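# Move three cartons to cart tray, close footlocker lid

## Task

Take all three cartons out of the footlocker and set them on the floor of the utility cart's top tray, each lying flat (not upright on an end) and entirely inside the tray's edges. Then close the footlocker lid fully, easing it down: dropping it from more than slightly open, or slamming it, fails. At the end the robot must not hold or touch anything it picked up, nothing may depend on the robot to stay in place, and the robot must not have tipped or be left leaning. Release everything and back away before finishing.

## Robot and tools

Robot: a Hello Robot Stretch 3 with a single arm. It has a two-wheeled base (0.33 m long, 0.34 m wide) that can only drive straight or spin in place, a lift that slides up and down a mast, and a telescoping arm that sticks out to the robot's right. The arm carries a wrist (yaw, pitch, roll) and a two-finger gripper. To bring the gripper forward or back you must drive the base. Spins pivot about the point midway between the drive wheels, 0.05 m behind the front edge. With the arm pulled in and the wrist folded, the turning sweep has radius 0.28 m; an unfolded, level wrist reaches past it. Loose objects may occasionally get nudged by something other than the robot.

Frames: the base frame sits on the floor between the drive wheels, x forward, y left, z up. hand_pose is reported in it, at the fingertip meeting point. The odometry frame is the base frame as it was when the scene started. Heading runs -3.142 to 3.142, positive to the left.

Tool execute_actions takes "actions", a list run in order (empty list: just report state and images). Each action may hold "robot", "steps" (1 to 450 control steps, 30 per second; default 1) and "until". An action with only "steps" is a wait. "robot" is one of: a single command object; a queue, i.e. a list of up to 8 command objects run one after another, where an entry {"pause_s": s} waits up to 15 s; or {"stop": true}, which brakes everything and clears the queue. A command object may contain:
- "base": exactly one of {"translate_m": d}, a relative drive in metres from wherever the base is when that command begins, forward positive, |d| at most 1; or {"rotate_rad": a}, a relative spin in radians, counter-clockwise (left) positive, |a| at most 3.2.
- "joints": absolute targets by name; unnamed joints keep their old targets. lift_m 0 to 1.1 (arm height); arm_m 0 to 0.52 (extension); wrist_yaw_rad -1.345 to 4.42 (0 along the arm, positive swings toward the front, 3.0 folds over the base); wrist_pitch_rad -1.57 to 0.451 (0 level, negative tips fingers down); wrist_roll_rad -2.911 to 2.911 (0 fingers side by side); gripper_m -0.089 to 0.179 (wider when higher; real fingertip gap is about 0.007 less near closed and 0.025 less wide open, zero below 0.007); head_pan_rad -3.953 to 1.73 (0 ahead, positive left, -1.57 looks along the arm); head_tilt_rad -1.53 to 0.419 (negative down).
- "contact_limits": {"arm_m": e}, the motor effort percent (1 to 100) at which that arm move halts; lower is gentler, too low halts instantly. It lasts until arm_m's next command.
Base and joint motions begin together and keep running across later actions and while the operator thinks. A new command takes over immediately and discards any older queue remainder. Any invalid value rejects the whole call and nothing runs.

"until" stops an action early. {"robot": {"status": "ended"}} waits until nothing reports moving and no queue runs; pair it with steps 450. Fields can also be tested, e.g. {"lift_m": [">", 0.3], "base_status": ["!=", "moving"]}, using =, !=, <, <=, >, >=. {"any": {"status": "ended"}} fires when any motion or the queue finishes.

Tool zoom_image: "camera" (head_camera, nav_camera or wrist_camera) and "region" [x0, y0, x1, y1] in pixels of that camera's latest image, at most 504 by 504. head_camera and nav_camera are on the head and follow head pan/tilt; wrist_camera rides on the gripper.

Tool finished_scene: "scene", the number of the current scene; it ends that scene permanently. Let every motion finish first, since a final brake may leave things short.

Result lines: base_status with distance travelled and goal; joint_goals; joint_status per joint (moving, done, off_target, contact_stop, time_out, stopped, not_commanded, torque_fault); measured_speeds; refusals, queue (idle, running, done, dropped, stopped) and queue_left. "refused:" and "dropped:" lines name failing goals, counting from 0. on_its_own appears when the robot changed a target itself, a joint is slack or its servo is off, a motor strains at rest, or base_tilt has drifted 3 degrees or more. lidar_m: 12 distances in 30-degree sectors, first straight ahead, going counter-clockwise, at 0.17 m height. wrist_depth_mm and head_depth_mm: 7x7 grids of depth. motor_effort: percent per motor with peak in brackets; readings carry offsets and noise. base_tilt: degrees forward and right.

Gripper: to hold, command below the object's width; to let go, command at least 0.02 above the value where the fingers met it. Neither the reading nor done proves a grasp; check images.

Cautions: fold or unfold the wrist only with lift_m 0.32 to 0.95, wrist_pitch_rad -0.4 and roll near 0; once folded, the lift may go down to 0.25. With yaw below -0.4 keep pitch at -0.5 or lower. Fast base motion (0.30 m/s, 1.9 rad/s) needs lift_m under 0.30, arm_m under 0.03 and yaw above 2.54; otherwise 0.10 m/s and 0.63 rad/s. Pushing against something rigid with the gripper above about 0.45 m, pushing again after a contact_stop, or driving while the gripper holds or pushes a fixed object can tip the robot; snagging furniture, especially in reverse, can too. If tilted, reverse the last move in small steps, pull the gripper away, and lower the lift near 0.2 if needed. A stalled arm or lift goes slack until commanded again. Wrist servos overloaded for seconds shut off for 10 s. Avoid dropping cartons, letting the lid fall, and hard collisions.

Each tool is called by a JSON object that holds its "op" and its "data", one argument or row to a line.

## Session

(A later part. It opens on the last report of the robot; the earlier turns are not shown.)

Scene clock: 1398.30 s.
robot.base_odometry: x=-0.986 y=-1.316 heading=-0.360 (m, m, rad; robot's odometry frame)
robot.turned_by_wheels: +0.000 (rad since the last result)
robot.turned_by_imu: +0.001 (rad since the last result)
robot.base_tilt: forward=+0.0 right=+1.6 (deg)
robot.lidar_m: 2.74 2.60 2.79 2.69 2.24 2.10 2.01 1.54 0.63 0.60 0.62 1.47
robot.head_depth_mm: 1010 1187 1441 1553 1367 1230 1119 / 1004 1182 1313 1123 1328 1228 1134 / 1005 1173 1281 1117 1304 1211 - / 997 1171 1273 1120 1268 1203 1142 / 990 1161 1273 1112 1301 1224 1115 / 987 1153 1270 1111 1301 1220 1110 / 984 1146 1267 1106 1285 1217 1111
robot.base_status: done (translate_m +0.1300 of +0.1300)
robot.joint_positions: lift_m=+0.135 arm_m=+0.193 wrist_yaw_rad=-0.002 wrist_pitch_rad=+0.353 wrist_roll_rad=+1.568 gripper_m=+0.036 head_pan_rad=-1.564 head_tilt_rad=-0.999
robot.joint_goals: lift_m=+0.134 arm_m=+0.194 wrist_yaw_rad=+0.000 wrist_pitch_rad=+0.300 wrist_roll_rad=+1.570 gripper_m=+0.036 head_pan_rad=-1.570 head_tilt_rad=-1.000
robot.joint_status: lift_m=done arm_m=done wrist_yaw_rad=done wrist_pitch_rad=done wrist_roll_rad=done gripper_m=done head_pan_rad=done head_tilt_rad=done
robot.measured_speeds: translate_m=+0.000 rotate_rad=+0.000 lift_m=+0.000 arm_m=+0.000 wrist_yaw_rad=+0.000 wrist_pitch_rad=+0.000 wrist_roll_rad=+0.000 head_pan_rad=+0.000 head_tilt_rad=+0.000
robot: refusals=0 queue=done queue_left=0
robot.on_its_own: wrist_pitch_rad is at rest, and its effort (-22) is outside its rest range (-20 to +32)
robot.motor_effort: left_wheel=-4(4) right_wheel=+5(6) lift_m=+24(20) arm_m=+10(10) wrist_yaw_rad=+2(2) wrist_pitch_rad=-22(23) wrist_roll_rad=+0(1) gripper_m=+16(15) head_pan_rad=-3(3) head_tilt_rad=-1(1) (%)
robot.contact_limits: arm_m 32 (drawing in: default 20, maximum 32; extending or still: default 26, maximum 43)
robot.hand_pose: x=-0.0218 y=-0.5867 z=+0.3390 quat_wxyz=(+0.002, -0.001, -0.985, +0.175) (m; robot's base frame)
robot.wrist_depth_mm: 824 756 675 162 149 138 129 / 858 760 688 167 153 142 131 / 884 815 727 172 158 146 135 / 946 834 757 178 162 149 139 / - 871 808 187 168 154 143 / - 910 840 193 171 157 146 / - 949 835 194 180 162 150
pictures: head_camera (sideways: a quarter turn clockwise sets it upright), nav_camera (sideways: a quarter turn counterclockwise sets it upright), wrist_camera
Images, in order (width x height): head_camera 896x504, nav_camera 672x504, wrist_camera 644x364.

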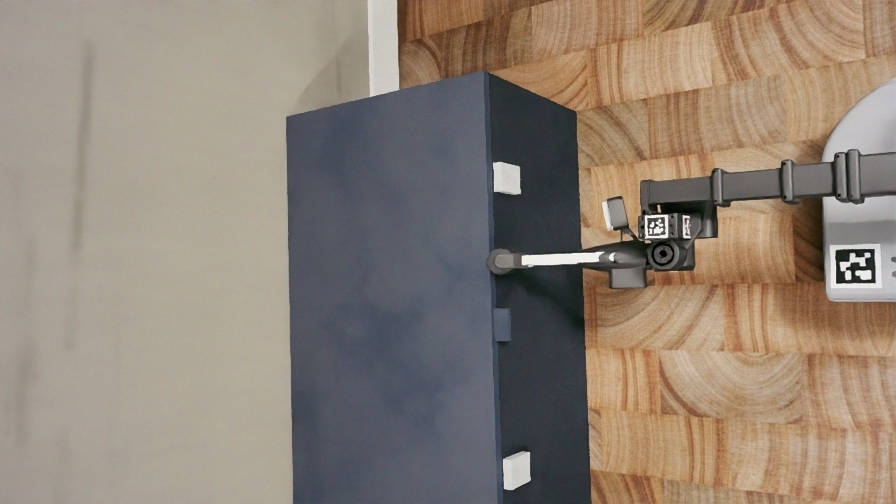

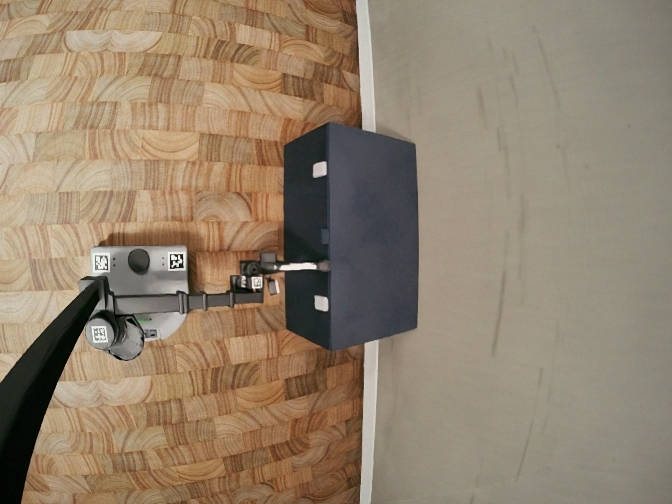

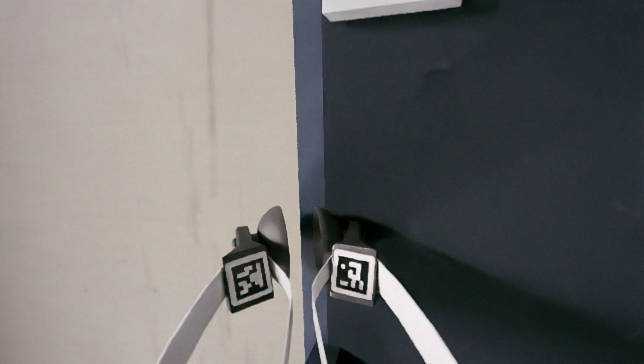

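{"op": "execute_actions", "data": {
  "actions": [
    {"robot":[{"joints":{"arm_m":0.186}},{"joints":{"gripper_m":0.046,"lift_m":0.138}},{"joints":{"arm_m":0.191},"contact_limits":{"arm_m":32}}],"steps":150,"until":{"robot":{"status":"ended"}}}
  ]
}}

{"op": "zoom_image", "data": {
  "camera": "wrist_camera",
  "region": [230,150,410,310]
}}

Scene clock: 1409.57 s.
robot.base_odometry: x=-0.986 y=-1.316 heading=-0.360 (m, m, rad; robot's odometry frame)
robot.turned_by_wheels: +0.000 (rad since the last result)
robot.turned_by_imu: +0.001 (rad since the last result)
robot.base_tilt: forward=-0.1 right=+1.6 (deg)
robot.lidar_m: 2.74 2.60 2.79 2.70 2.24 2.10 2.01 1.54 0.63 0.60 0.62 1.47
robot.head_depth_mm: 1011 1184 1447 1548 1368 1238 1122 / 1012 1182 1319 1121 1325 1236 1138 / 1000 1173 1282 1119 1295 1219 - / 993 1166 1274 1115 1261 1207 1145 / 995 1162 1273 1116 1296 1222 1114 / 988 1153 1266 1111 1295 1222 1112 / 979 1148 1265 1105 1278 1219 1101
robot.base_status: done (translate_m +0.1300 of +0.1300)
robot.joint_positions: lift_m=+0.138 arm_m=+0.189 wrist_yaw_rad=-0.002 wrist_pitch_rad=+0.320 wrist_roll_rad=+1.568 gripper_m=+0.046 head_pan_rad=-1.564 head_tilt_rad=-0.999
robot.joint_goals: lift_m=+0.138 arm_m=+0.191 wrist_yaw_rad=+0.000 wrist_pitch_rad=+0.300 wrist_roll_rad=+1.570 gripper_m=+0.046 head_pan_rad=-1.570 head_tilt_rad=-1.000
robot.joint_status: lift_m=done arm_m=done wrist_yaw_rad=done wrist_pitch_rad=done wrist_roll_rad=done gripper_m=done head_pan_rad=done head_tilt_rad=done
robot.measured_speeds: translate_m=+0.000 rotate_rad=+0.000 lift_m=+0.000 arm_m=+0.000 wrist_yaw_rad=+0.000 wrist_pitch_rad=+0.000 wrist_roll_rad=+0.000 head_pan_rad=+0.000 head_tilt_rad=+0.000
robot: refusals=0 queue=done queue_left=0
robot.on_its_own: arm_m is at rest, and its effort (+16) is outside its rest range (-14 to +14)
robot.motor_effort: left_wheel=-3(4) right_wheel=+5(5) lift_m=+49(51) arm_m=+16(15) wrist_yaw_rad=+2(2) wrist_pitch_rad=-8(26) wrist_roll_rad=+0(1) gripper_m=+11(55) head_pan_rad=-3(3) head_tilt_rad=-1(1) (%)
robot.contact_limits: arm_m 32 (drawing in: default 20, maximum 32; extending or still: default 26, maximum 43)
robot.hand_pose: x=-0.0218 y=-0.5851 z=+0.3338 quat_wxyz=(+0.002, -0.001, -0.987, +0.159) (m; robot's base frame)
robot.wrist_depth_mm: 772 715 661 163 151 142 133 / 785 771 682 169 156 146 136 / 896 789 725 174 160 150 140 / 882 821 725 180 166 155 144 / 937 839 792 187 170 158 148 / 980 872 811 194 174 163 152 / - 956 810 196 185 168 155
pictures: head_camera (sideways: a quarter turn clockwise sets it upright), nav_camera (sideways: a quarter turn counterclockwise sets it upright), wrist_camera
Images, in order (width x height): head_camera 896x504, nav_camera 672x504, wrist_camera 644x364.

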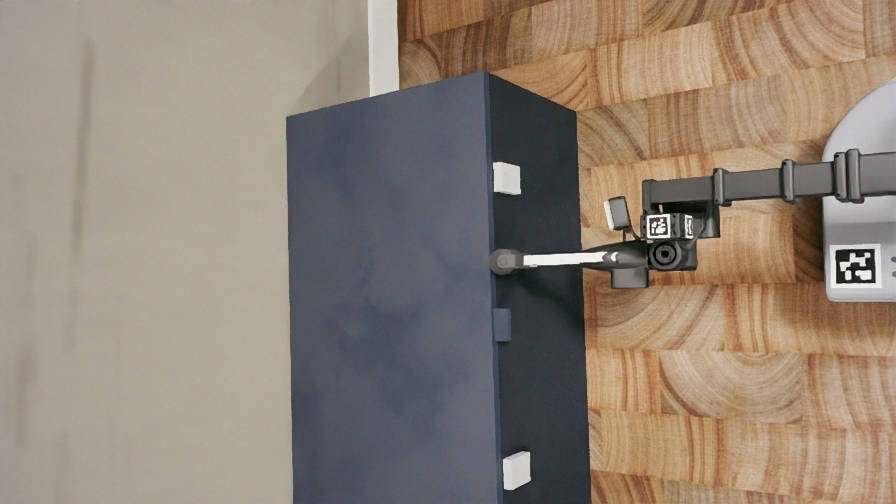

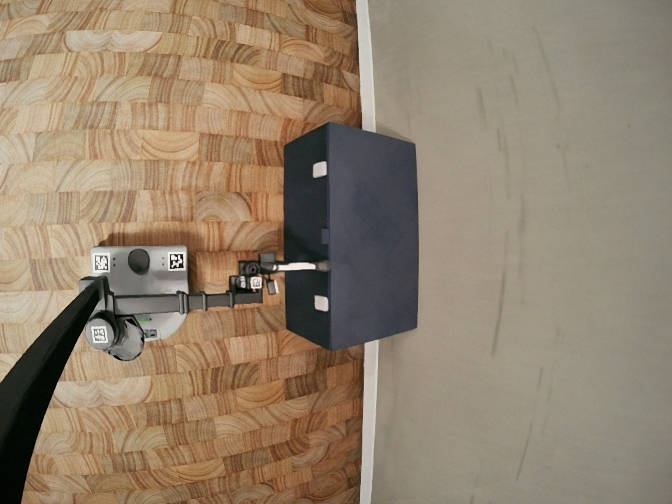

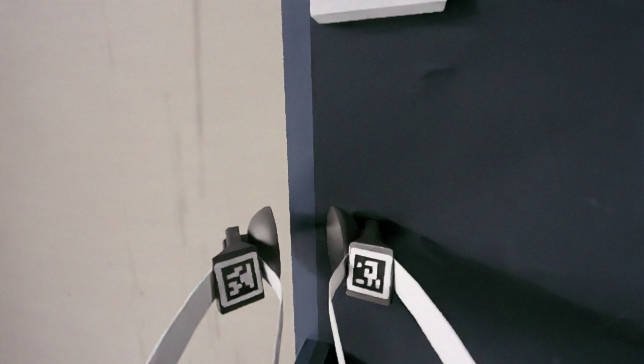

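Region (230, 150, 410, 310) of wrist_camera's 644x364 image, scaled by 2.800.

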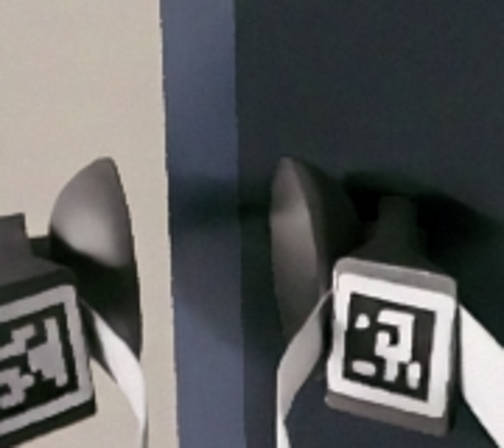

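{"op": "execute_actions", "data": {
  "actions": [
    {"robot":[{"joints":{"arm_m":0.195},"contact_limits":{"arm_m":32}},{"joints":{"lift_m":0.146}}],"steps":150,"until":{"robot":{"status":"ended"}}}
  ]
}}

{"op": "zoom_image", "data": {
  "camera": "wrist_camera",
  "region": [230,150,410,310]
}}

Scene clock: 1416.37 s.
robot.base_odometry: x=-0.986 y=-1.316 heading=-0.360 (m, m, rad; robot's odometry frame)
robot.turned_by_wheels: +0.000 (rad since the last result)
robot.turned_by_imu: +0.001 (rad since the last result)
robot.base_tilt: forward=+0.0 right=+1.6 (deg)
robot.lidar_m: 2.74 2.60 2.79 2.69 2.23 2.10 2.01 1.54 0.63 0.60 0.62 1.47
robot.head_depth_mm: 1012 1188 1437 1551 1375 1231 1121 / 1006 1183 1318 1133 1333 1233 1131 / 1003 1171 1280 1119 1302 1213 - / 998 1167 1282 1115 1262 1205 1143 / 992 1156 1275 1101 1304 1229 1109 / 987 1150 1265 1106 1297 1227 1110 / 979 1153 1265 1097 1279 1223 1107
robot.base_status: done (translate_m +0.1300 of +0.1300)
robot.joint_positions: lift_m=+0.145 arm_m=+0.192 wrist_yaw_rad=-0.004 wrist_pitch_rad=+0.297 wrist_roll_rad=+1.568 gripper_m=+0.046 head_pan_rad=-1.564 head_tilt_rad=-0.999
robot.joint_goals: lift_m=+0.146 arm_m=+0.195 wrist_yaw_rad=+0.000 wrist_pitch_rad=+0.300 wrist_roll_rad=+1.570 gripper_m=+0.046 head_pan_rad=-1.570 head_tilt_rad=-1.000
robot.joint_status: lift_m=done arm_m=done wrist_yaw_rad=done wrist_pitch_rad=done wrist_roll_rad=done gripper_m=done head_pan_rad=done head_tilt_rad=done
robot.measured_speeds: translate_m=+0.000 rotate_rad=+0.000 lift_m=+0.000 arm_m=+0.000 wrist_yaw_rad=+0.000 wrist_pitch_rad=+0.000 wrist_roll_rad=+0.000 head_pan_rad=+0.000 head_tilt_rad=+0.000
robot: refusals=0 queue=done queue_left=0
robot.on_its_own: arm_m is at rest, and its effort (+27) is outside its rest range (-14 to +14)
robot.motor_effort: left_wheel=-5(6) right_wheel=+10(9) lift_m=+58(60) arm_m=+27(29) wrist_yaw_rad=+4(5) wrist_pitch_rad=+1(8) wrist_roll_rad=+0(0) gripper_m=+16(17) head_pan_rad=-3(3) head_tilt_rad=-1(1) (%)
robot.contact_limits: arm_m 32 (drawing in: default 20, maximum 32; extending or still: default 26, maximum 43)
robot.hand_pose: x=-0.0223 y=-0.5892 z=+0.3358 quat_wxyz=(+0.002, -0.002, -0.989, +0.147) (m; robot's base frame)
robot.wrist_depth_mm: 747 710 647 162 151 143 134 / 777 740 671 168 156 146 137 / 834 757 724 171 161 150 141 / 843 785 719 177 166 153 144 / 884 811 767 187 169 158 148 / 895 843 792 192 173 163 152 / 957 907 783 194 183 168 157
pictures: head_camera (sideways: a quarter turn clockwise sets it upright), nav_camera (sideways: a quarter turn counterclockwise sets it upright), wrist_camera
Images, in order (width x height): head_camera 896x504, nav_camera 672x504, wrist_camera 644x364.

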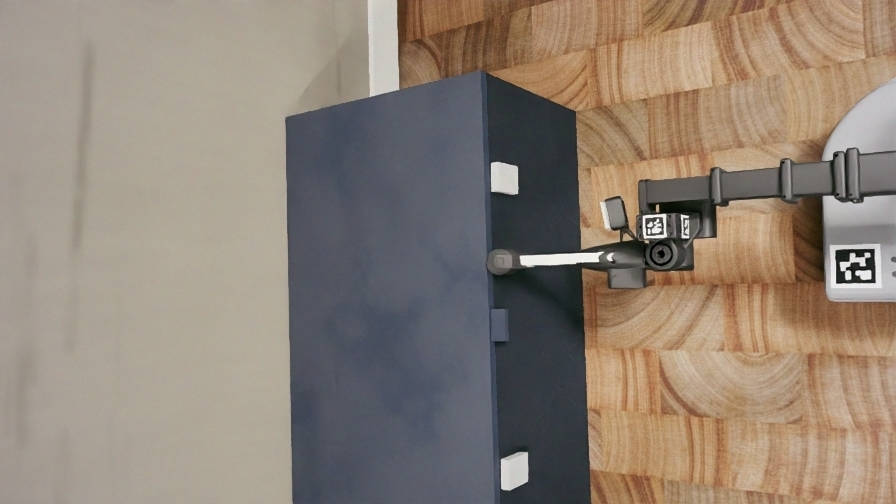

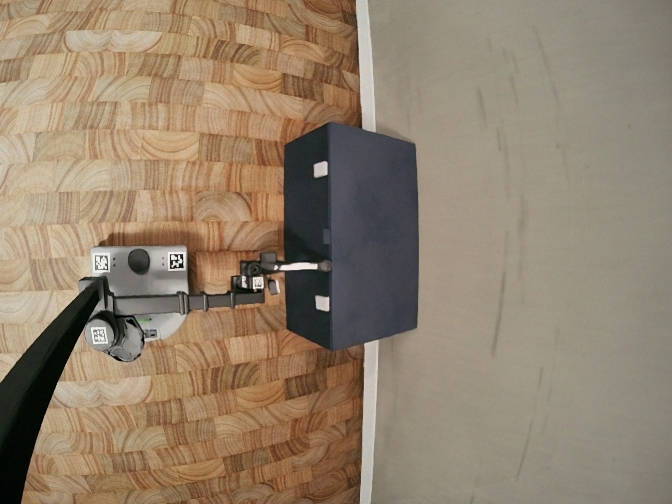

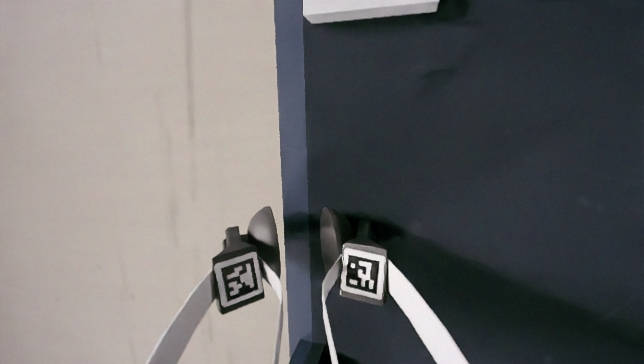

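Region (230, 150, 410, 310) of wrist_camera's 644x364 image, scaled by 2.800.

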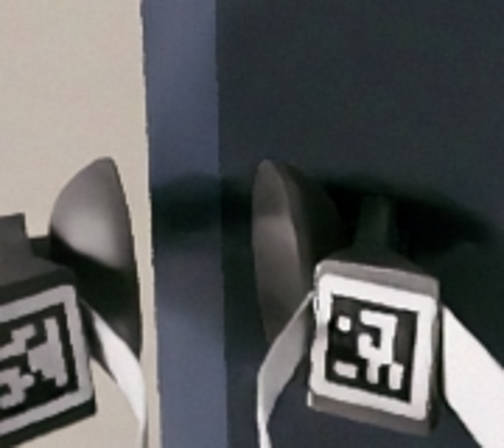

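{"op": "execute_actions", "data": {
  "actions": [
    {"robot":[{"joints":{"arm_m":0.185}},{"joints":{"lift_m":0.147}},{"joints":{"arm_m":0.190},"contact_limits":{"arm_m":32}}],"steps":150,"until":{"robot":{"status":"ended"}}}
  ]
}}

{"op": "zoom_image", "data": {
  "camera": "wrist_camera",
  "region": [230,150,410,310]
}}

Scene clock: 1429.53 s.
robot.base_odometry: x=-0.986 y=-1.316 heading=-0.360 (m, m, rad; robot's odometry frame)
robot.turned_by_wheels: +0.000 (rad since the last result)
robot.turned_by_imu: +0.001 (rad since the last result)
robot.base_tilt: forward=+0.0 right=+1.6 (deg)
robot.lidar_m: 2.74 2.60 2.80 2.69 2.24 2.10 2.01 1.54 0.63 0.60 0.62 1.47
robot.head_depth_mm: 1013 1187 1441 1546 1370 1232 1120 / 1004 1179 1313 1126 1332 1235 1135 / 998 1172 1283 1122 1300 1212 - / 997 1164 1279 1116 1261 1210 1145 / 989 1159 1267 1108 1297 1224 1109 / 987 1155 1268 1106 1293 1220 1110 / 984 1143 1271 1101 1285 1219 1107
robot.base_status: done (translate_m +0.1300 of +0.1300)
robot.joint_positions: lift_m=+0.147 arm_m=+0.188 wrist_yaw_rad=-0.002 wrist_pitch_rad=+0.297 wrist_roll_rad=+1.568 gripper_m=+0.046 head_pan_rad=-1.564 head_tilt_rad=-0.999
robot.joint_goals: lift_m=+0.147 arm_m=+0.190 wrist_yaw_rad=+0.000 wrist_pitch_rad=+0.300 wrist_roll_rad=+1.570 gripper_m=+0.046 head_pan_rad=-1.570 head_tilt_rad=-1.000
robot.joint_status: lift_m=done arm_m=done wrist_yaw_rad=done wrist_pitch_rad=done wrist_roll_rad=done gripper_m=done head_pan_rad=done head_tilt_rad=done
robot.measured_speeds: translate_m=+0.000 rotate_rad=+0.000 lift_m=+0.000 arm_m=+0.000 wrist_yaw_rad=+0.000 wrist_pitch_rad=+0.000 wrist_roll_rad=+0.000 head_pan_rad=+0.000 head_tilt_rad=+0.000
robot: refusals=0 queue=done queue_left=0
robot.on_its_own: arm_m is at rest, and its effort (+17) is outside its rest range (-14 to +14)
robot.motor_effort: left_wheel=-3(5) right_wheel=+5(10) lift_m=+53(58) arm_m=+17(26) wrist_yaw_rad=+2(4) wrist_pitch_rad=+1(6) wrist_roll_rad=+0(1) gripper_m=+9(15) head_pan_rad=-3(3) head_tilt_rad=-2(0) (%)
robot.contact_limits: arm_m 32 (drawing in: default 20, maximum 32; extending or still: default 26, maximum 43)
robot.hand_pose: x=-0.0218 y=-0.5853 z=+0.3369 quat_wxyz=(+0.002, -0.001, -0.989, +0.147) (m; robot's base frame)
robot.wrist_depth_mm: 752 713 645 164 152 144 135 / 820 730 679 168 158 148 138 / 825 760 683 173 162 152 143 / 878 785 732 178 168 156 147 / 899 813 779 189 171 161 150 / 904 842 792 193 175 165 154 / 980 920 795 196 186 169 159
pictures: head_camera (sideways: a quarter turn clockwise sets it upright), nav_camera (sideways: a quarter turn counterclockwise sets it upright), wrist_camera
Images, in order (width x height): head_camera 896x504, nav_camera 672x504, wrist_camera 644x364.

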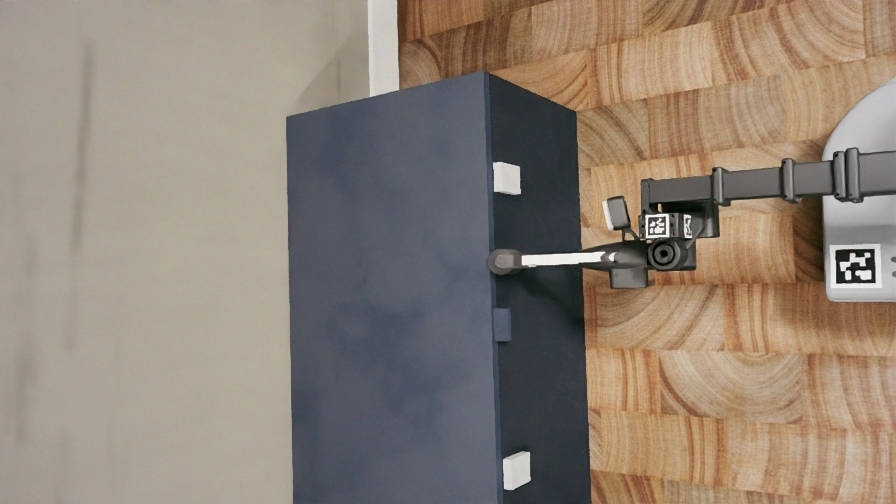

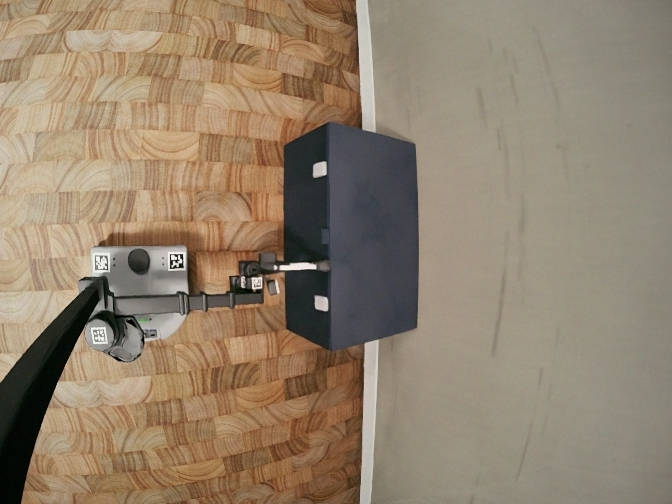

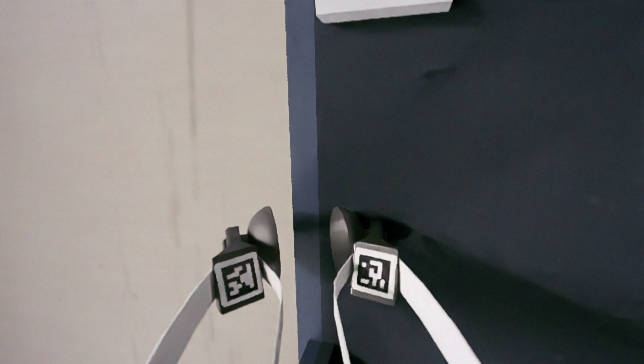

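Region (230, 150, 410, 310) of wrist_camera's 644x364 image, scaled by 2.800.

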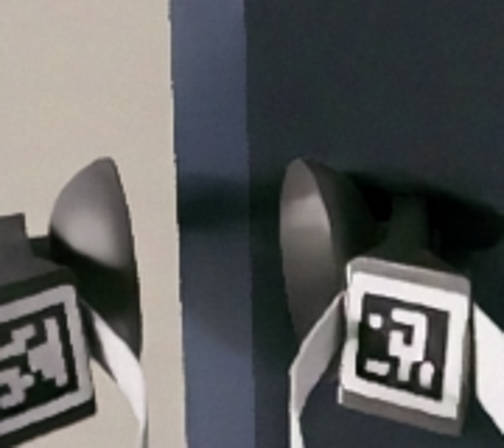

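{"op": "execute_actions", "data": {
  "actions": [
    {"robot":[{"joints":{"arm_m":0.184}},{"joints":{"lift_m":0.1535}},{"joints":{"arm_m":0.191},"contact_limits":{"arm_m":32}}],"steps":150,"until":{"robot":{"status":"ended"}}}
  ]
}}

{"op": "zoom_image", "data": {
  "camera": "wrist_camera",
  "region": [230,150,410,310]
}}

Scene clock: 1439.20 s.
robot.base_odometry: x=-0.986 y=-1.316 heading=-0.360 (m, m, rad; robot's odometry frame)
robot.turned_by_wheels: +0.000 (rad since the last result)
robot.turned_by_imu: +0.001 (rad since the last result)
robot.base_tilt: forward=-0.1 right=+1.6 (deg)
robot.lidar_m: 2.74 2.61 2.79 2.69 2.23 2.10 2.01 1.54 0.63 0.60 0.62 1.47
robot.head_depth_mm: 1012 1189 1435 1549 1372 1239 1126 / 1003 1186 1315 1129 1324 1234 1132 / 1003 1169 1276 1126 1309 1217 - / 1001 1166 1273 1114 1269 1210 1142 / 993 1155 1270 1110 1299 1228 1112 / 987 1152 1269 1106 1296 1229 1112 / 980 1148 1263 1104 1275 1224 1108
robot.base_status: done (translate_m +0.1300 of +0.1300)
robot.joint_positions: lift_m=+0.153 arm_m=+0.188 wrist_yaw_rad=-0.003 wrist_pitch_rad=+0.272 wrist_roll_rad=+1.568 gripper_m=+0.046 head_pan_rad=-1.564 head_tilt_rad=-0.999
robot.joint_goals: lift_m=+0.153 arm_m=+0.191 wrist_yaw_rad=+0.000 wrist_pitch_rad=+0.300 wrist_roll_rad=+1.570 gripper_m=+0.046 head_pan_rad=-1.570 head_tilt_rad=-1.000
robot.joint_status: lift_m=done arm_m=done wrist_yaw_rad=done wrist_pitch_rad=done wrist_roll_rad=done gripper_m=done head_pan_rad=done head_tilt_rad=done
robot.measured_speeds: translate_m=+0.000 rotate_rad=+0.000 lift_m=+0.000 arm_m=+0.000 wrist_yaw_rad=+0.000 wrist_pitch_rad=+0.000 wrist_roll_rad=+0.000 head_pan_rad=+0.000 head_tilt_rad=+0.000
robot: refusals=0 queue=done queue_left=0
robot.on_its_own: arm_m is at rest, and its effort (+24) is outside its rest range (-14 to +14)
robot.motor_effort: left_wheel=-5(5) right_wheel=+8(8) lift_m=+54(50) arm_m=+24(21) wrist_yaw_rad=+4(4) wrist_pitch_rad=+11(12) wrist_roll_rad=+0(0) gripper_m=+11(10) head_pan_rad=-3(2) head_tilt_rad=-1(1) (%)
robot.contact_limits: arm_m 32 (drawing in: default 20, maximum 32; extending or still: default 26, maximum 43)
robot.hand_pose: x=-0.0221 y=-0.5867 z=+0.3371 quat_wxyz=(+0.002, -0.002, -0.991, +0.135) (m; robot's base frame)
robot.wrist_depth_mm: 727 673 655 163 153 145 137 / 765 709 662 167 158 149 141 / 798 759 680 171 162 152 144 / 854 782 706 179 167 156 148 / 894 807 751 186 171 161 153 / 909 862 788 193 174 166 157 / 924 888 814 196 185 171 162
pictures: head_camera (sideways: a quarter turn clockwise sets it upright), nav_camera (sideways: a quarter turn counterclockwise sets it upright), wrist_camera
Images, in order (width x height): head_camera 896x504, nav_camera 672x504, wrist_camera 644x364.

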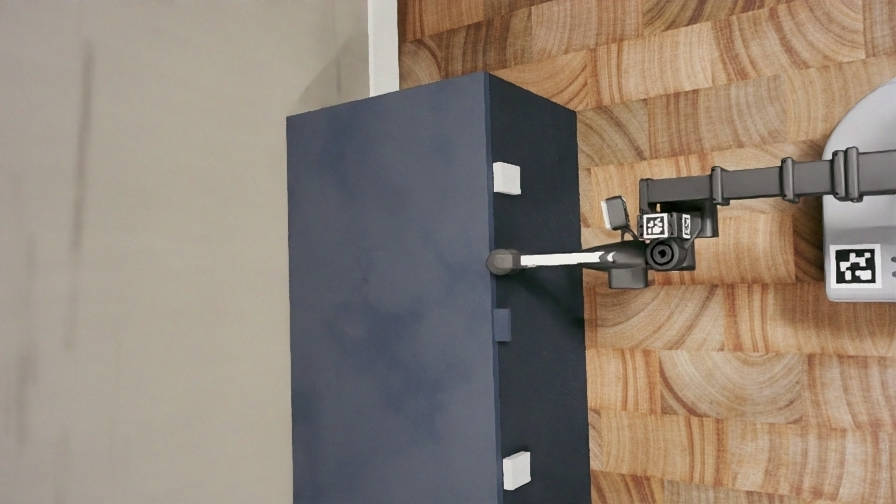

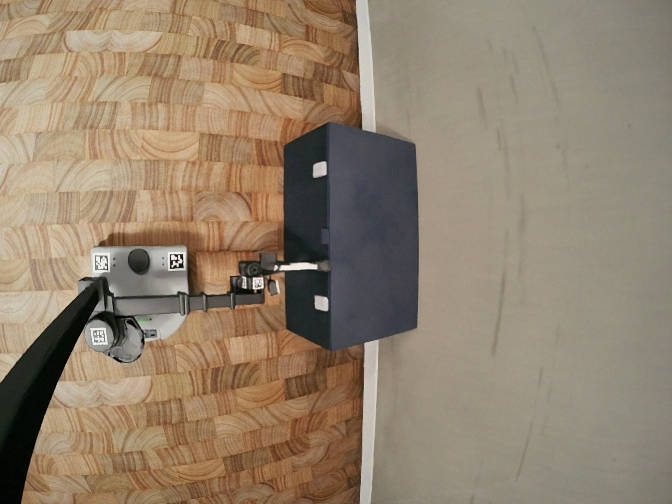

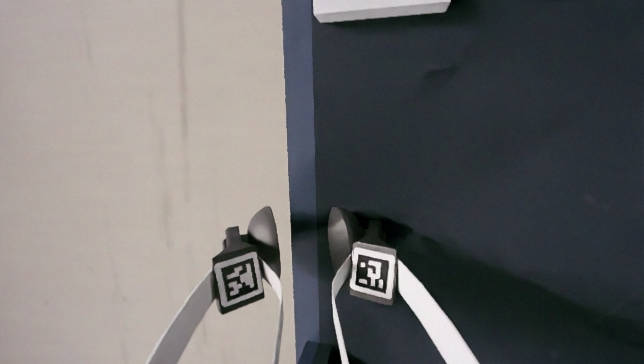

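Region (230, 150, 410, 310) of wrist_camera's 644x364 image, scaled by 2.800.

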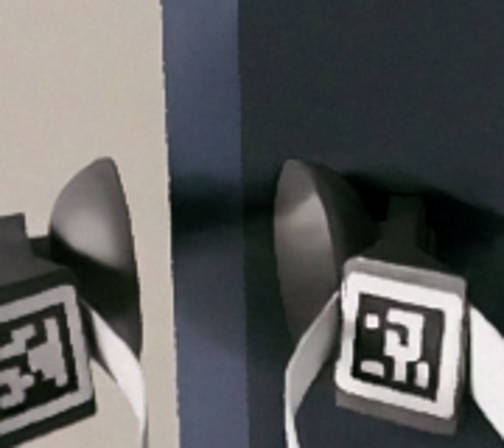

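{"op": "execute_actions", "data": {
  "actions": [
    {"robot":[{"joints":{"arm_m":0.172}},{"joints":{"arm_m":0.182}}],"steps":150,"until":{"robot":{"status":"ended"}}}
  ]
}}

{"op": "zoom_image", "data": {
  "camera": "wrist_camera",
  "region": [230,150,410,310]
}}

Scene clock: 1447.13 s.
robot.base_odometry: x=-0.986 y=-1.316 heading=-0.360 (m, m, rad; robot's odometry frame)
robot.turned_by_wheels: +0.000 (rad since the last result)
robot.turned_by_imu: +0.001 (rad since the last result)
robot.base_tilt: forward=-0.1 right=+1.6 (deg)
robot.lidar_m: 2.74 2.61 2.79 2.69 2.24 2.10 2.01 1.54 0.63 0.60 0.62 1.47
robot.head_depth_mm: 1011 1187 1434 1545 1371 1238 1121 / 1005 1177 1320 1123 1326 1225 1136 / 1004 1169 1281 1118 1300 1227 - / 1000 1167 1273 1110 1268 1189 1146 / 995 1160 1269 1110 1304 1220 1110 / 984 1150 1266 1106 1292 1216 1108 / 979 1146 1259 1104 1276 1219 1108
robot.base_status: done (translate_m +0.1300 of +0.1300)
robot.joint_positions: lift_m=+0.153 arm_m=+0.181 wrist_yaw_rad=-0.002 wrist_pitch_rad=+0.263 wrist_roll_rad=+1.568 gripper_m=+0.046 head_pan_rad=-1.564 head_tilt_rad=-0.999
robot.joint_goals: lift_m=+0.153 arm_m=+0.182 wrist_yaw_rad=+0.000 wrist_pitch_rad=+0.300 wrist_roll_rad=+1.570 gripper_m=+0.046 head_pan_rad=-1.570 head_tilt_rad=-1.000
robot.joint_status: lift_m=done arm_m=done wrist_yaw_rad=done wrist_pitch_rad=done wrist_roll_rad=done gripper_m=done head_pan_rad=done head_tilt_rad=done
robot.measured_speeds: translate_m=+0.000 rotate_rad=+0.000 lift_m=+0.000 arm_m=+0.000 wrist_yaw_rad=+0.000 wrist_pitch_rad=+0.000 wrist_roll_rad=+0.000 head_pan_rad=+0.000 head_tilt_rad=+0.000
robot: refusals=0 queue=done queue_left=0
robot.motor_effort: left_wheel=-2(5) right_wheel=+2(8) lift_m=+51(53) arm_m=+11(26) wrist_yaw_rad=+2(2) wrist_pitch_rad=+15(16) wrist_roll_rad=+0(0) gripper_m=+2(11) head_pan_rad=-3(3) head_tilt_rad=+0(0) (%)
robot.hand_pose: x=-0.0217 y=-0.5796 z=+0.3349 quat_wxyz=(+0.002, -0.001, -0.991, +0.131) (m; robot's base frame)
robot.wrist_depth_mm: 746 698 641 169 158 151 144 / 761 739 690 174 164 155 147 / 775 756 704 180 169 160 151 / 814 772 705 185 174 164 154 / 853 789 786 192 178 169 159 / 894 845 792 198 181 174 164 / 932 871 785 202 191 179 169
pictures: head_camera (sideways: a quarter turn clockwise sets it upright), nav_camera (sideways: a quarter turn counterclockwise sets it upright), wrist_camera
Images, in order (width x height): head_camera 896x504, nav_camera 672x504, wrist_camera 644x364.

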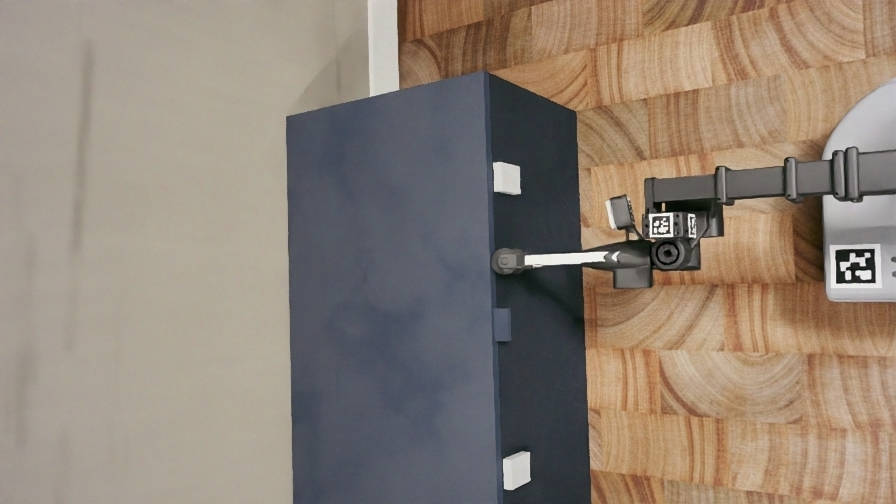

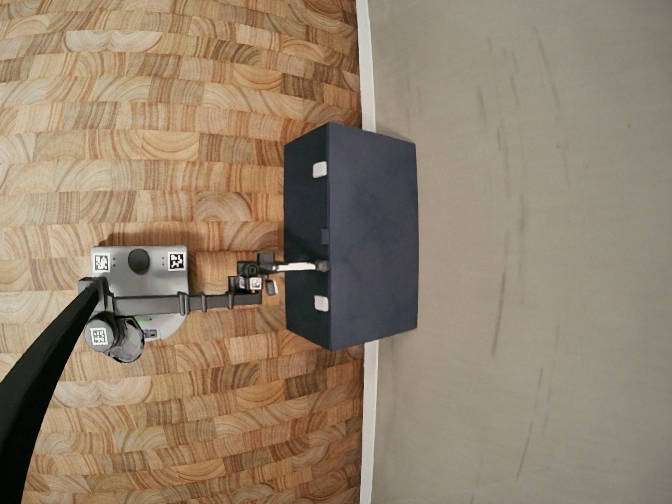

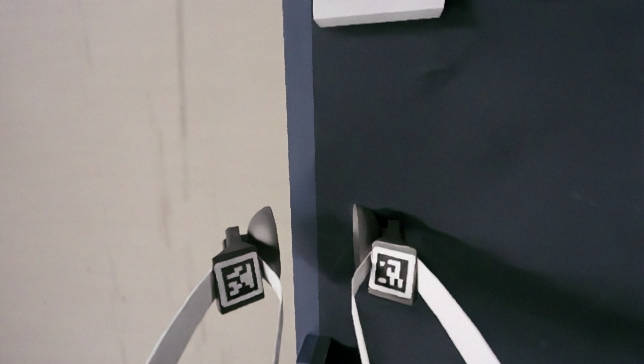

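Region (230, 150, 410, 310) of wrist_camera's 644x364 image, scaled by 2.800.

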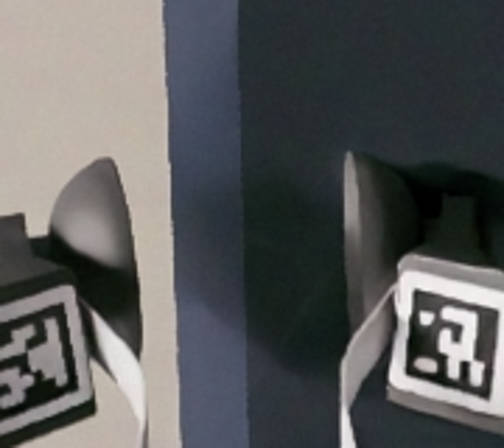

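{"op": "execute_actions", "data": {
  "actions": [
    {"robot":[{"joints":{"arm_m":0.176}},{"joints":{"lift_m":0.165}},{"joints":{"arm_m":0.186},"contact_limits":{"arm_m":32}}],"steps":150,"until":{"robot":{"status":"ended"}}}
  ]
}}

{"op": "zoom_image", "data": {
  "camera": "wrist_camera",
  "region": [230,150,410,310]
}}

Scene clock: 1459.70 s.
robot.base_odometry: x=-0.986 y=-1.316 heading=-0.360 (m, m, rad; robot's odometry frame)
robot.turned_by_wheels: +0.000 (rad since the last result)
robot.turned_by_imu: +0.001 (rad since the last result)
robot.base_tilt: forward=-0.1 right=+1.6 (deg)
robot.lidar_m: 2.74 2.61 2.79 2.69 2.24 2.10 2.01 1.54 0.63 0.60 0.62 1.47
robot.head_depth_mm: 1010 1185 1443 1548 1377 1234 1117 / 1007 1183 1326 1135 1331 1231 1133 / 1002 1176 1279 1123 1304 1226 - / 998 1171 1270 1109 1262 1203 1149 / 989 1159 1273 1109 1297 1221 1112 / 989 1153 1267 1105 1294 1220 1111 / 981 1150 1268 1100 1277 1219 1110
robot.base_status: done (translate_m +0.1300 of +0.1300)
robot.joint_positions: lift_m=+0.165 arm_m=+0.184 wrist_yaw_rad=-0.003 wrist_pitch_rad=+0.246 wrist_roll_rad=+1.568 gripper_m=+0.046 head_pan_rad=-1.564 head_tilt_rad=-0.999
robot.joint_goals: lift_m=+0.165 arm_m=+0.186 wrist_yaw_rad=+0.000 wrist_pitch_rad=+0.300 wrist_roll_rad=+1.570 gripper_m=+0.046 head_pan_rad=-1.570 head_tilt_rad=-1.000
robot.joint_status: lift_m=done arm_m=done wrist_yaw_rad=done wrist_pitch_rad=done wrist_roll_rad=done gripper_m=done head_pan_rad=done head_tilt_rad=done
robot.measured_speeds: translate_m=+0.000 rotate_rad=+0.000 lift_m=+0.000 arm_m=+0.000 wrist_yaw_rad=+0.000 wrist_pitch_rad=+0.000 wrist_roll_rad=+0.000 head_pan_rad=+0.000 head_tilt_rad=+0.000
robot: refusals=0 queue=done queue_left=0
robot.on_its_own: arm_m is at rest, and its effort (+17) is outside its rest range (-14 to +14)
robot.motor_effort: left_wheel=-3(3) right_wheel=+5(5) lift_m=+52(48) arm_m=+17(14) wrist_yaw_rad=+3(4) wrist_pitch_rad=+22(23) wrist_roll_rad=+0(0) gripper_m=+2(2) head_pan_rad=-3(3) head_tilt_rad=-1(1) (%)
robot.contact_limits: arm_m 32 (drawing in: default 20, maximum 32; extending or still: default 26, maximum 43)
robot.hand_pose: x=-0.0220 y=-0.5836 z=+0.3421 quat_wxyz=(+0.002, -0.001, -0.992, +0.122) (m; robot's base frame)
robot.wrist_depth_mm: 731 700 641 166 156 150 143 / 763 706 661 170 162 153 146 / 755 725 677 176 166 157 149 / 803 757 698 181 171 163 154 / 852 802 754 191 175 167 158 / 866 812 764 194 181 172 162 / 961 859 793 197 188 176 167
pictures: head_camera (sideways: a quarter turn clockwise sets it upright), nav_camera (sideways: a quarter turn counterclockwise sets it upright), wrist_camera
Images, in order (width x height): head_camera 896x504, nav_camera 672x504, wrist_camera 644x364.

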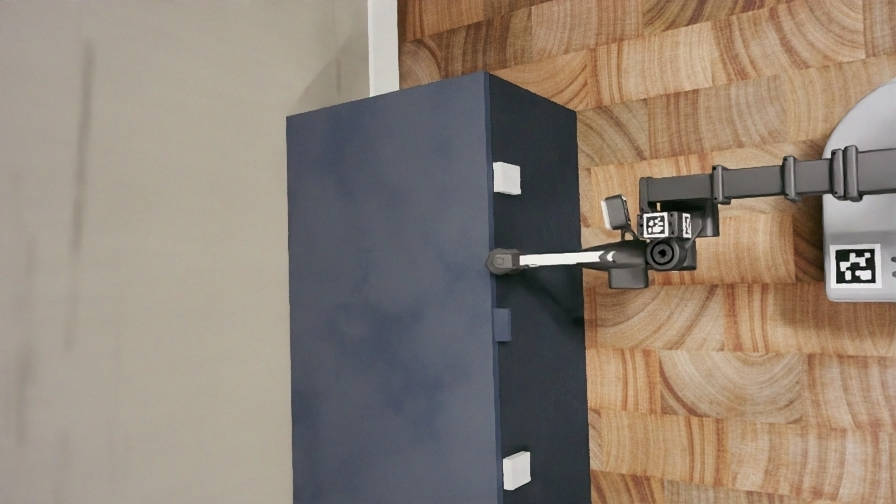

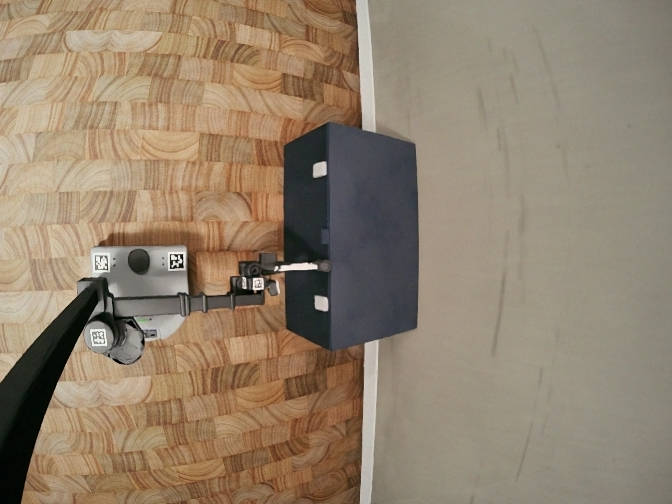

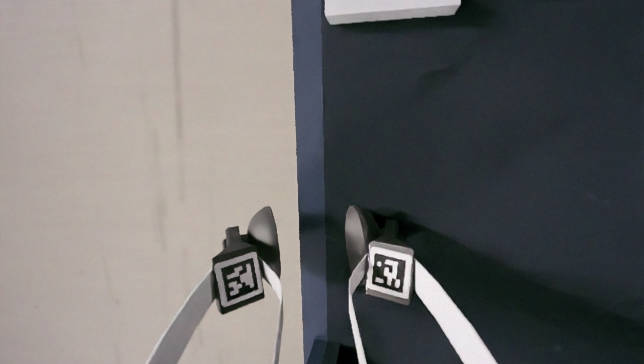

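Region (230, 150, 410, 310) of wrist_camera's 644x364 image, scaled by 2.800.

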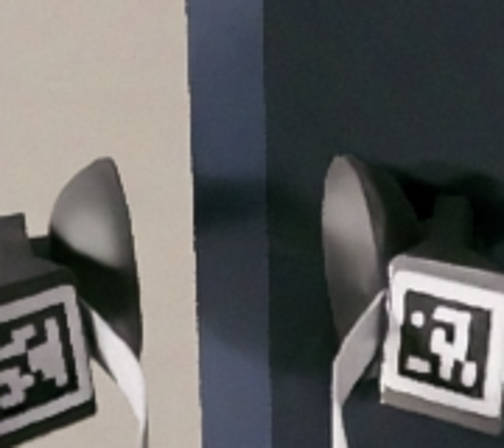

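{"op": "execute_actions", "data": {
  "actions": [
    {"robot":[{"joints":{"arm_m":0.174}},{"joints":{"lift_m":0.177}},{"joints":{"arm_m":0.185},"contact_limits":{"arm_m":32}}],"steps":150,"until":{"robot":{"status":"ended"}}}
  ]
}}

{"op": "zoom_image", "data": {
  "camera": "wrist_camera",
  "region": [230,150,410,310]
}}

Scene clock: 1468.47 s.
robot.base_odometry: x=-0.986 y=-1.316 heading=-0.360 (m, m, rad; robot's odometry frame)
robot.turned_by_wheels: +0.000 (rad since the last result)
robot.turned_by_imu: +0.001 (rad since the last result)
robot.base_tilt: forward=-0.1 right=+1.6 (deg)
robot.lidar_m: 2.74 2.60 2.79 2.69 2.23 2.10 2.01 1.54 0.63 0.60 0.62 1.47
robot.head_depth_mm: 1010 1190 1440 1538 1373 1230 1120 / 1007 1182 1307 1127 1337 1233 1132 / 1001 1173 1279 1121 1302 1223 - / 996 1168 1272 1115 1261 1206 1141 / 991 1161 1275 1118 1300 1222 1105 / 987 1149 1265 1109 1293 1220 1104 / 979 1145 1265 1108 1278 1221 1107
robot.base_status: done (translate_m +0.1300 of +0.1300)
robot.joint_positions: lift_m=+0.177 arm_m=+0.183 wrist_yaw_rad=-0.003 wrist_pitch_rad=+0.250 wrist_roll_rad=+1.568 gripper_m=+0.046 head_pan_rad=-1.564 head_tilt_rad=-0.999
robot.joint_goals: lift_m=+0.177 arm_m=+0.185 wrist_yaw_rad=+0.000 wrist_pitch_rad=+0.300 wrist_roll_rad=+1.570 gripper_m=+0.046 head_pan_rad=-1.570 head_tilt_rad=-1.000
robot.joint_status: lift_m=done arm_m=done wrist_yaw_rad=done wrist_pitch_rad=done wrist_roll_rad=done gripper_m=done head_pan_rad=done head_tilt_rad=done
robot.measured_speeds: translate_m=+0.000 rotate_rad=+0.000 lift_m=+0.000 arm_m=+0.000 wrist_yaw_rad=+0.000 wrist_pitch_rad=+0.000 wrist_roll_rad=+0.000 head_pan_rad=+0.000 head_tilt_rad=+0.000
robot: refusals=0 queue=done queue_left=0
robot.on_its_own: arm_m is at rest, and its effort (+15) is outside its rest range (-14 to +14)
robot.motor_effort: left_wheel=-3(3) right_wheel=+4(5) lift_m=+52(58) arm_m=+15(19) wrist_yaw_rad=+3(2) wrist_pitch_rad=+21(22) wrist_roll_rad=+1(1) gripper_m=+2(2) head_pan_rad=-3(3) head_tilt_rad=-1(3) (%)
robot.contact_limits: arm_m 32 (drawing in: default 20, maximum 32; extending or still: default 26, maximum 43)
robot.hand_pose: x=-0.0220 y=-0.5827 z=+0.3550 quat_wxyz=(+0.002, -0.001, -0.992, +0.124) (m; robot's base frame)
robot.wrist_depth_mm: 710 679 629 166 156 149 142 / 737 713 668 172 162 154 147 / 781 731 699 178 167 158 150 / 802 751 711 181 171 163 155 / 836 781 749 690 175 168 158 / 904 820 744 701 180 172 164 / 917 845 770 738 189 176 169
pictures: head_camera (sideways: a quarter turn clockwise sets it upright), nav_camera (sideways: a quarter turn counterclockwise sets it upright), wrist_camera
Images, in order (width x height): head_camera 896x504, nav_camera 672x504, wrist_camera 644x364.

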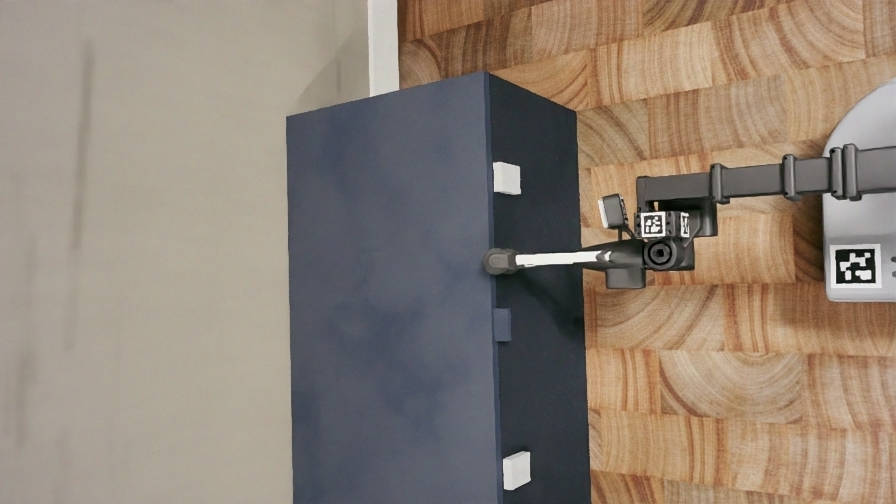

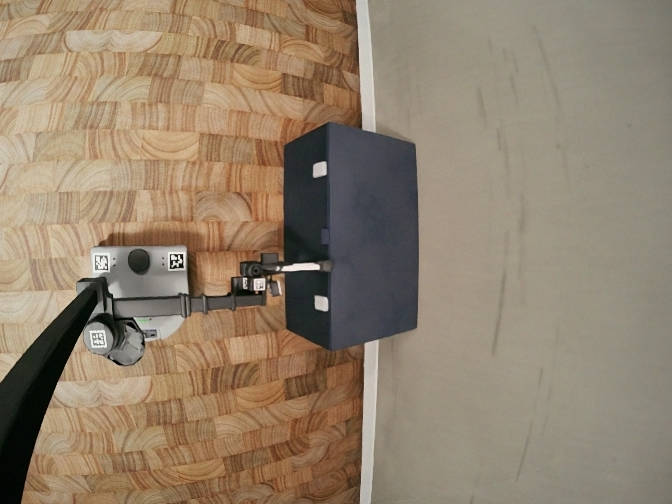

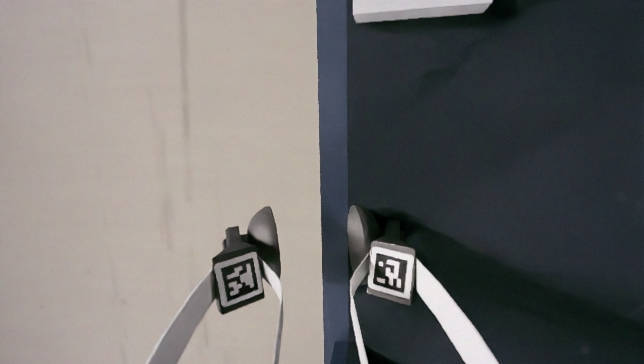

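Region (230, 150, 410, 310) of wrist_camera's 644x364 image, scaled by 2.800.

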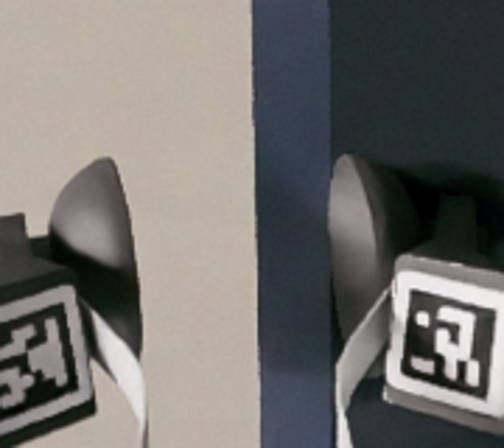

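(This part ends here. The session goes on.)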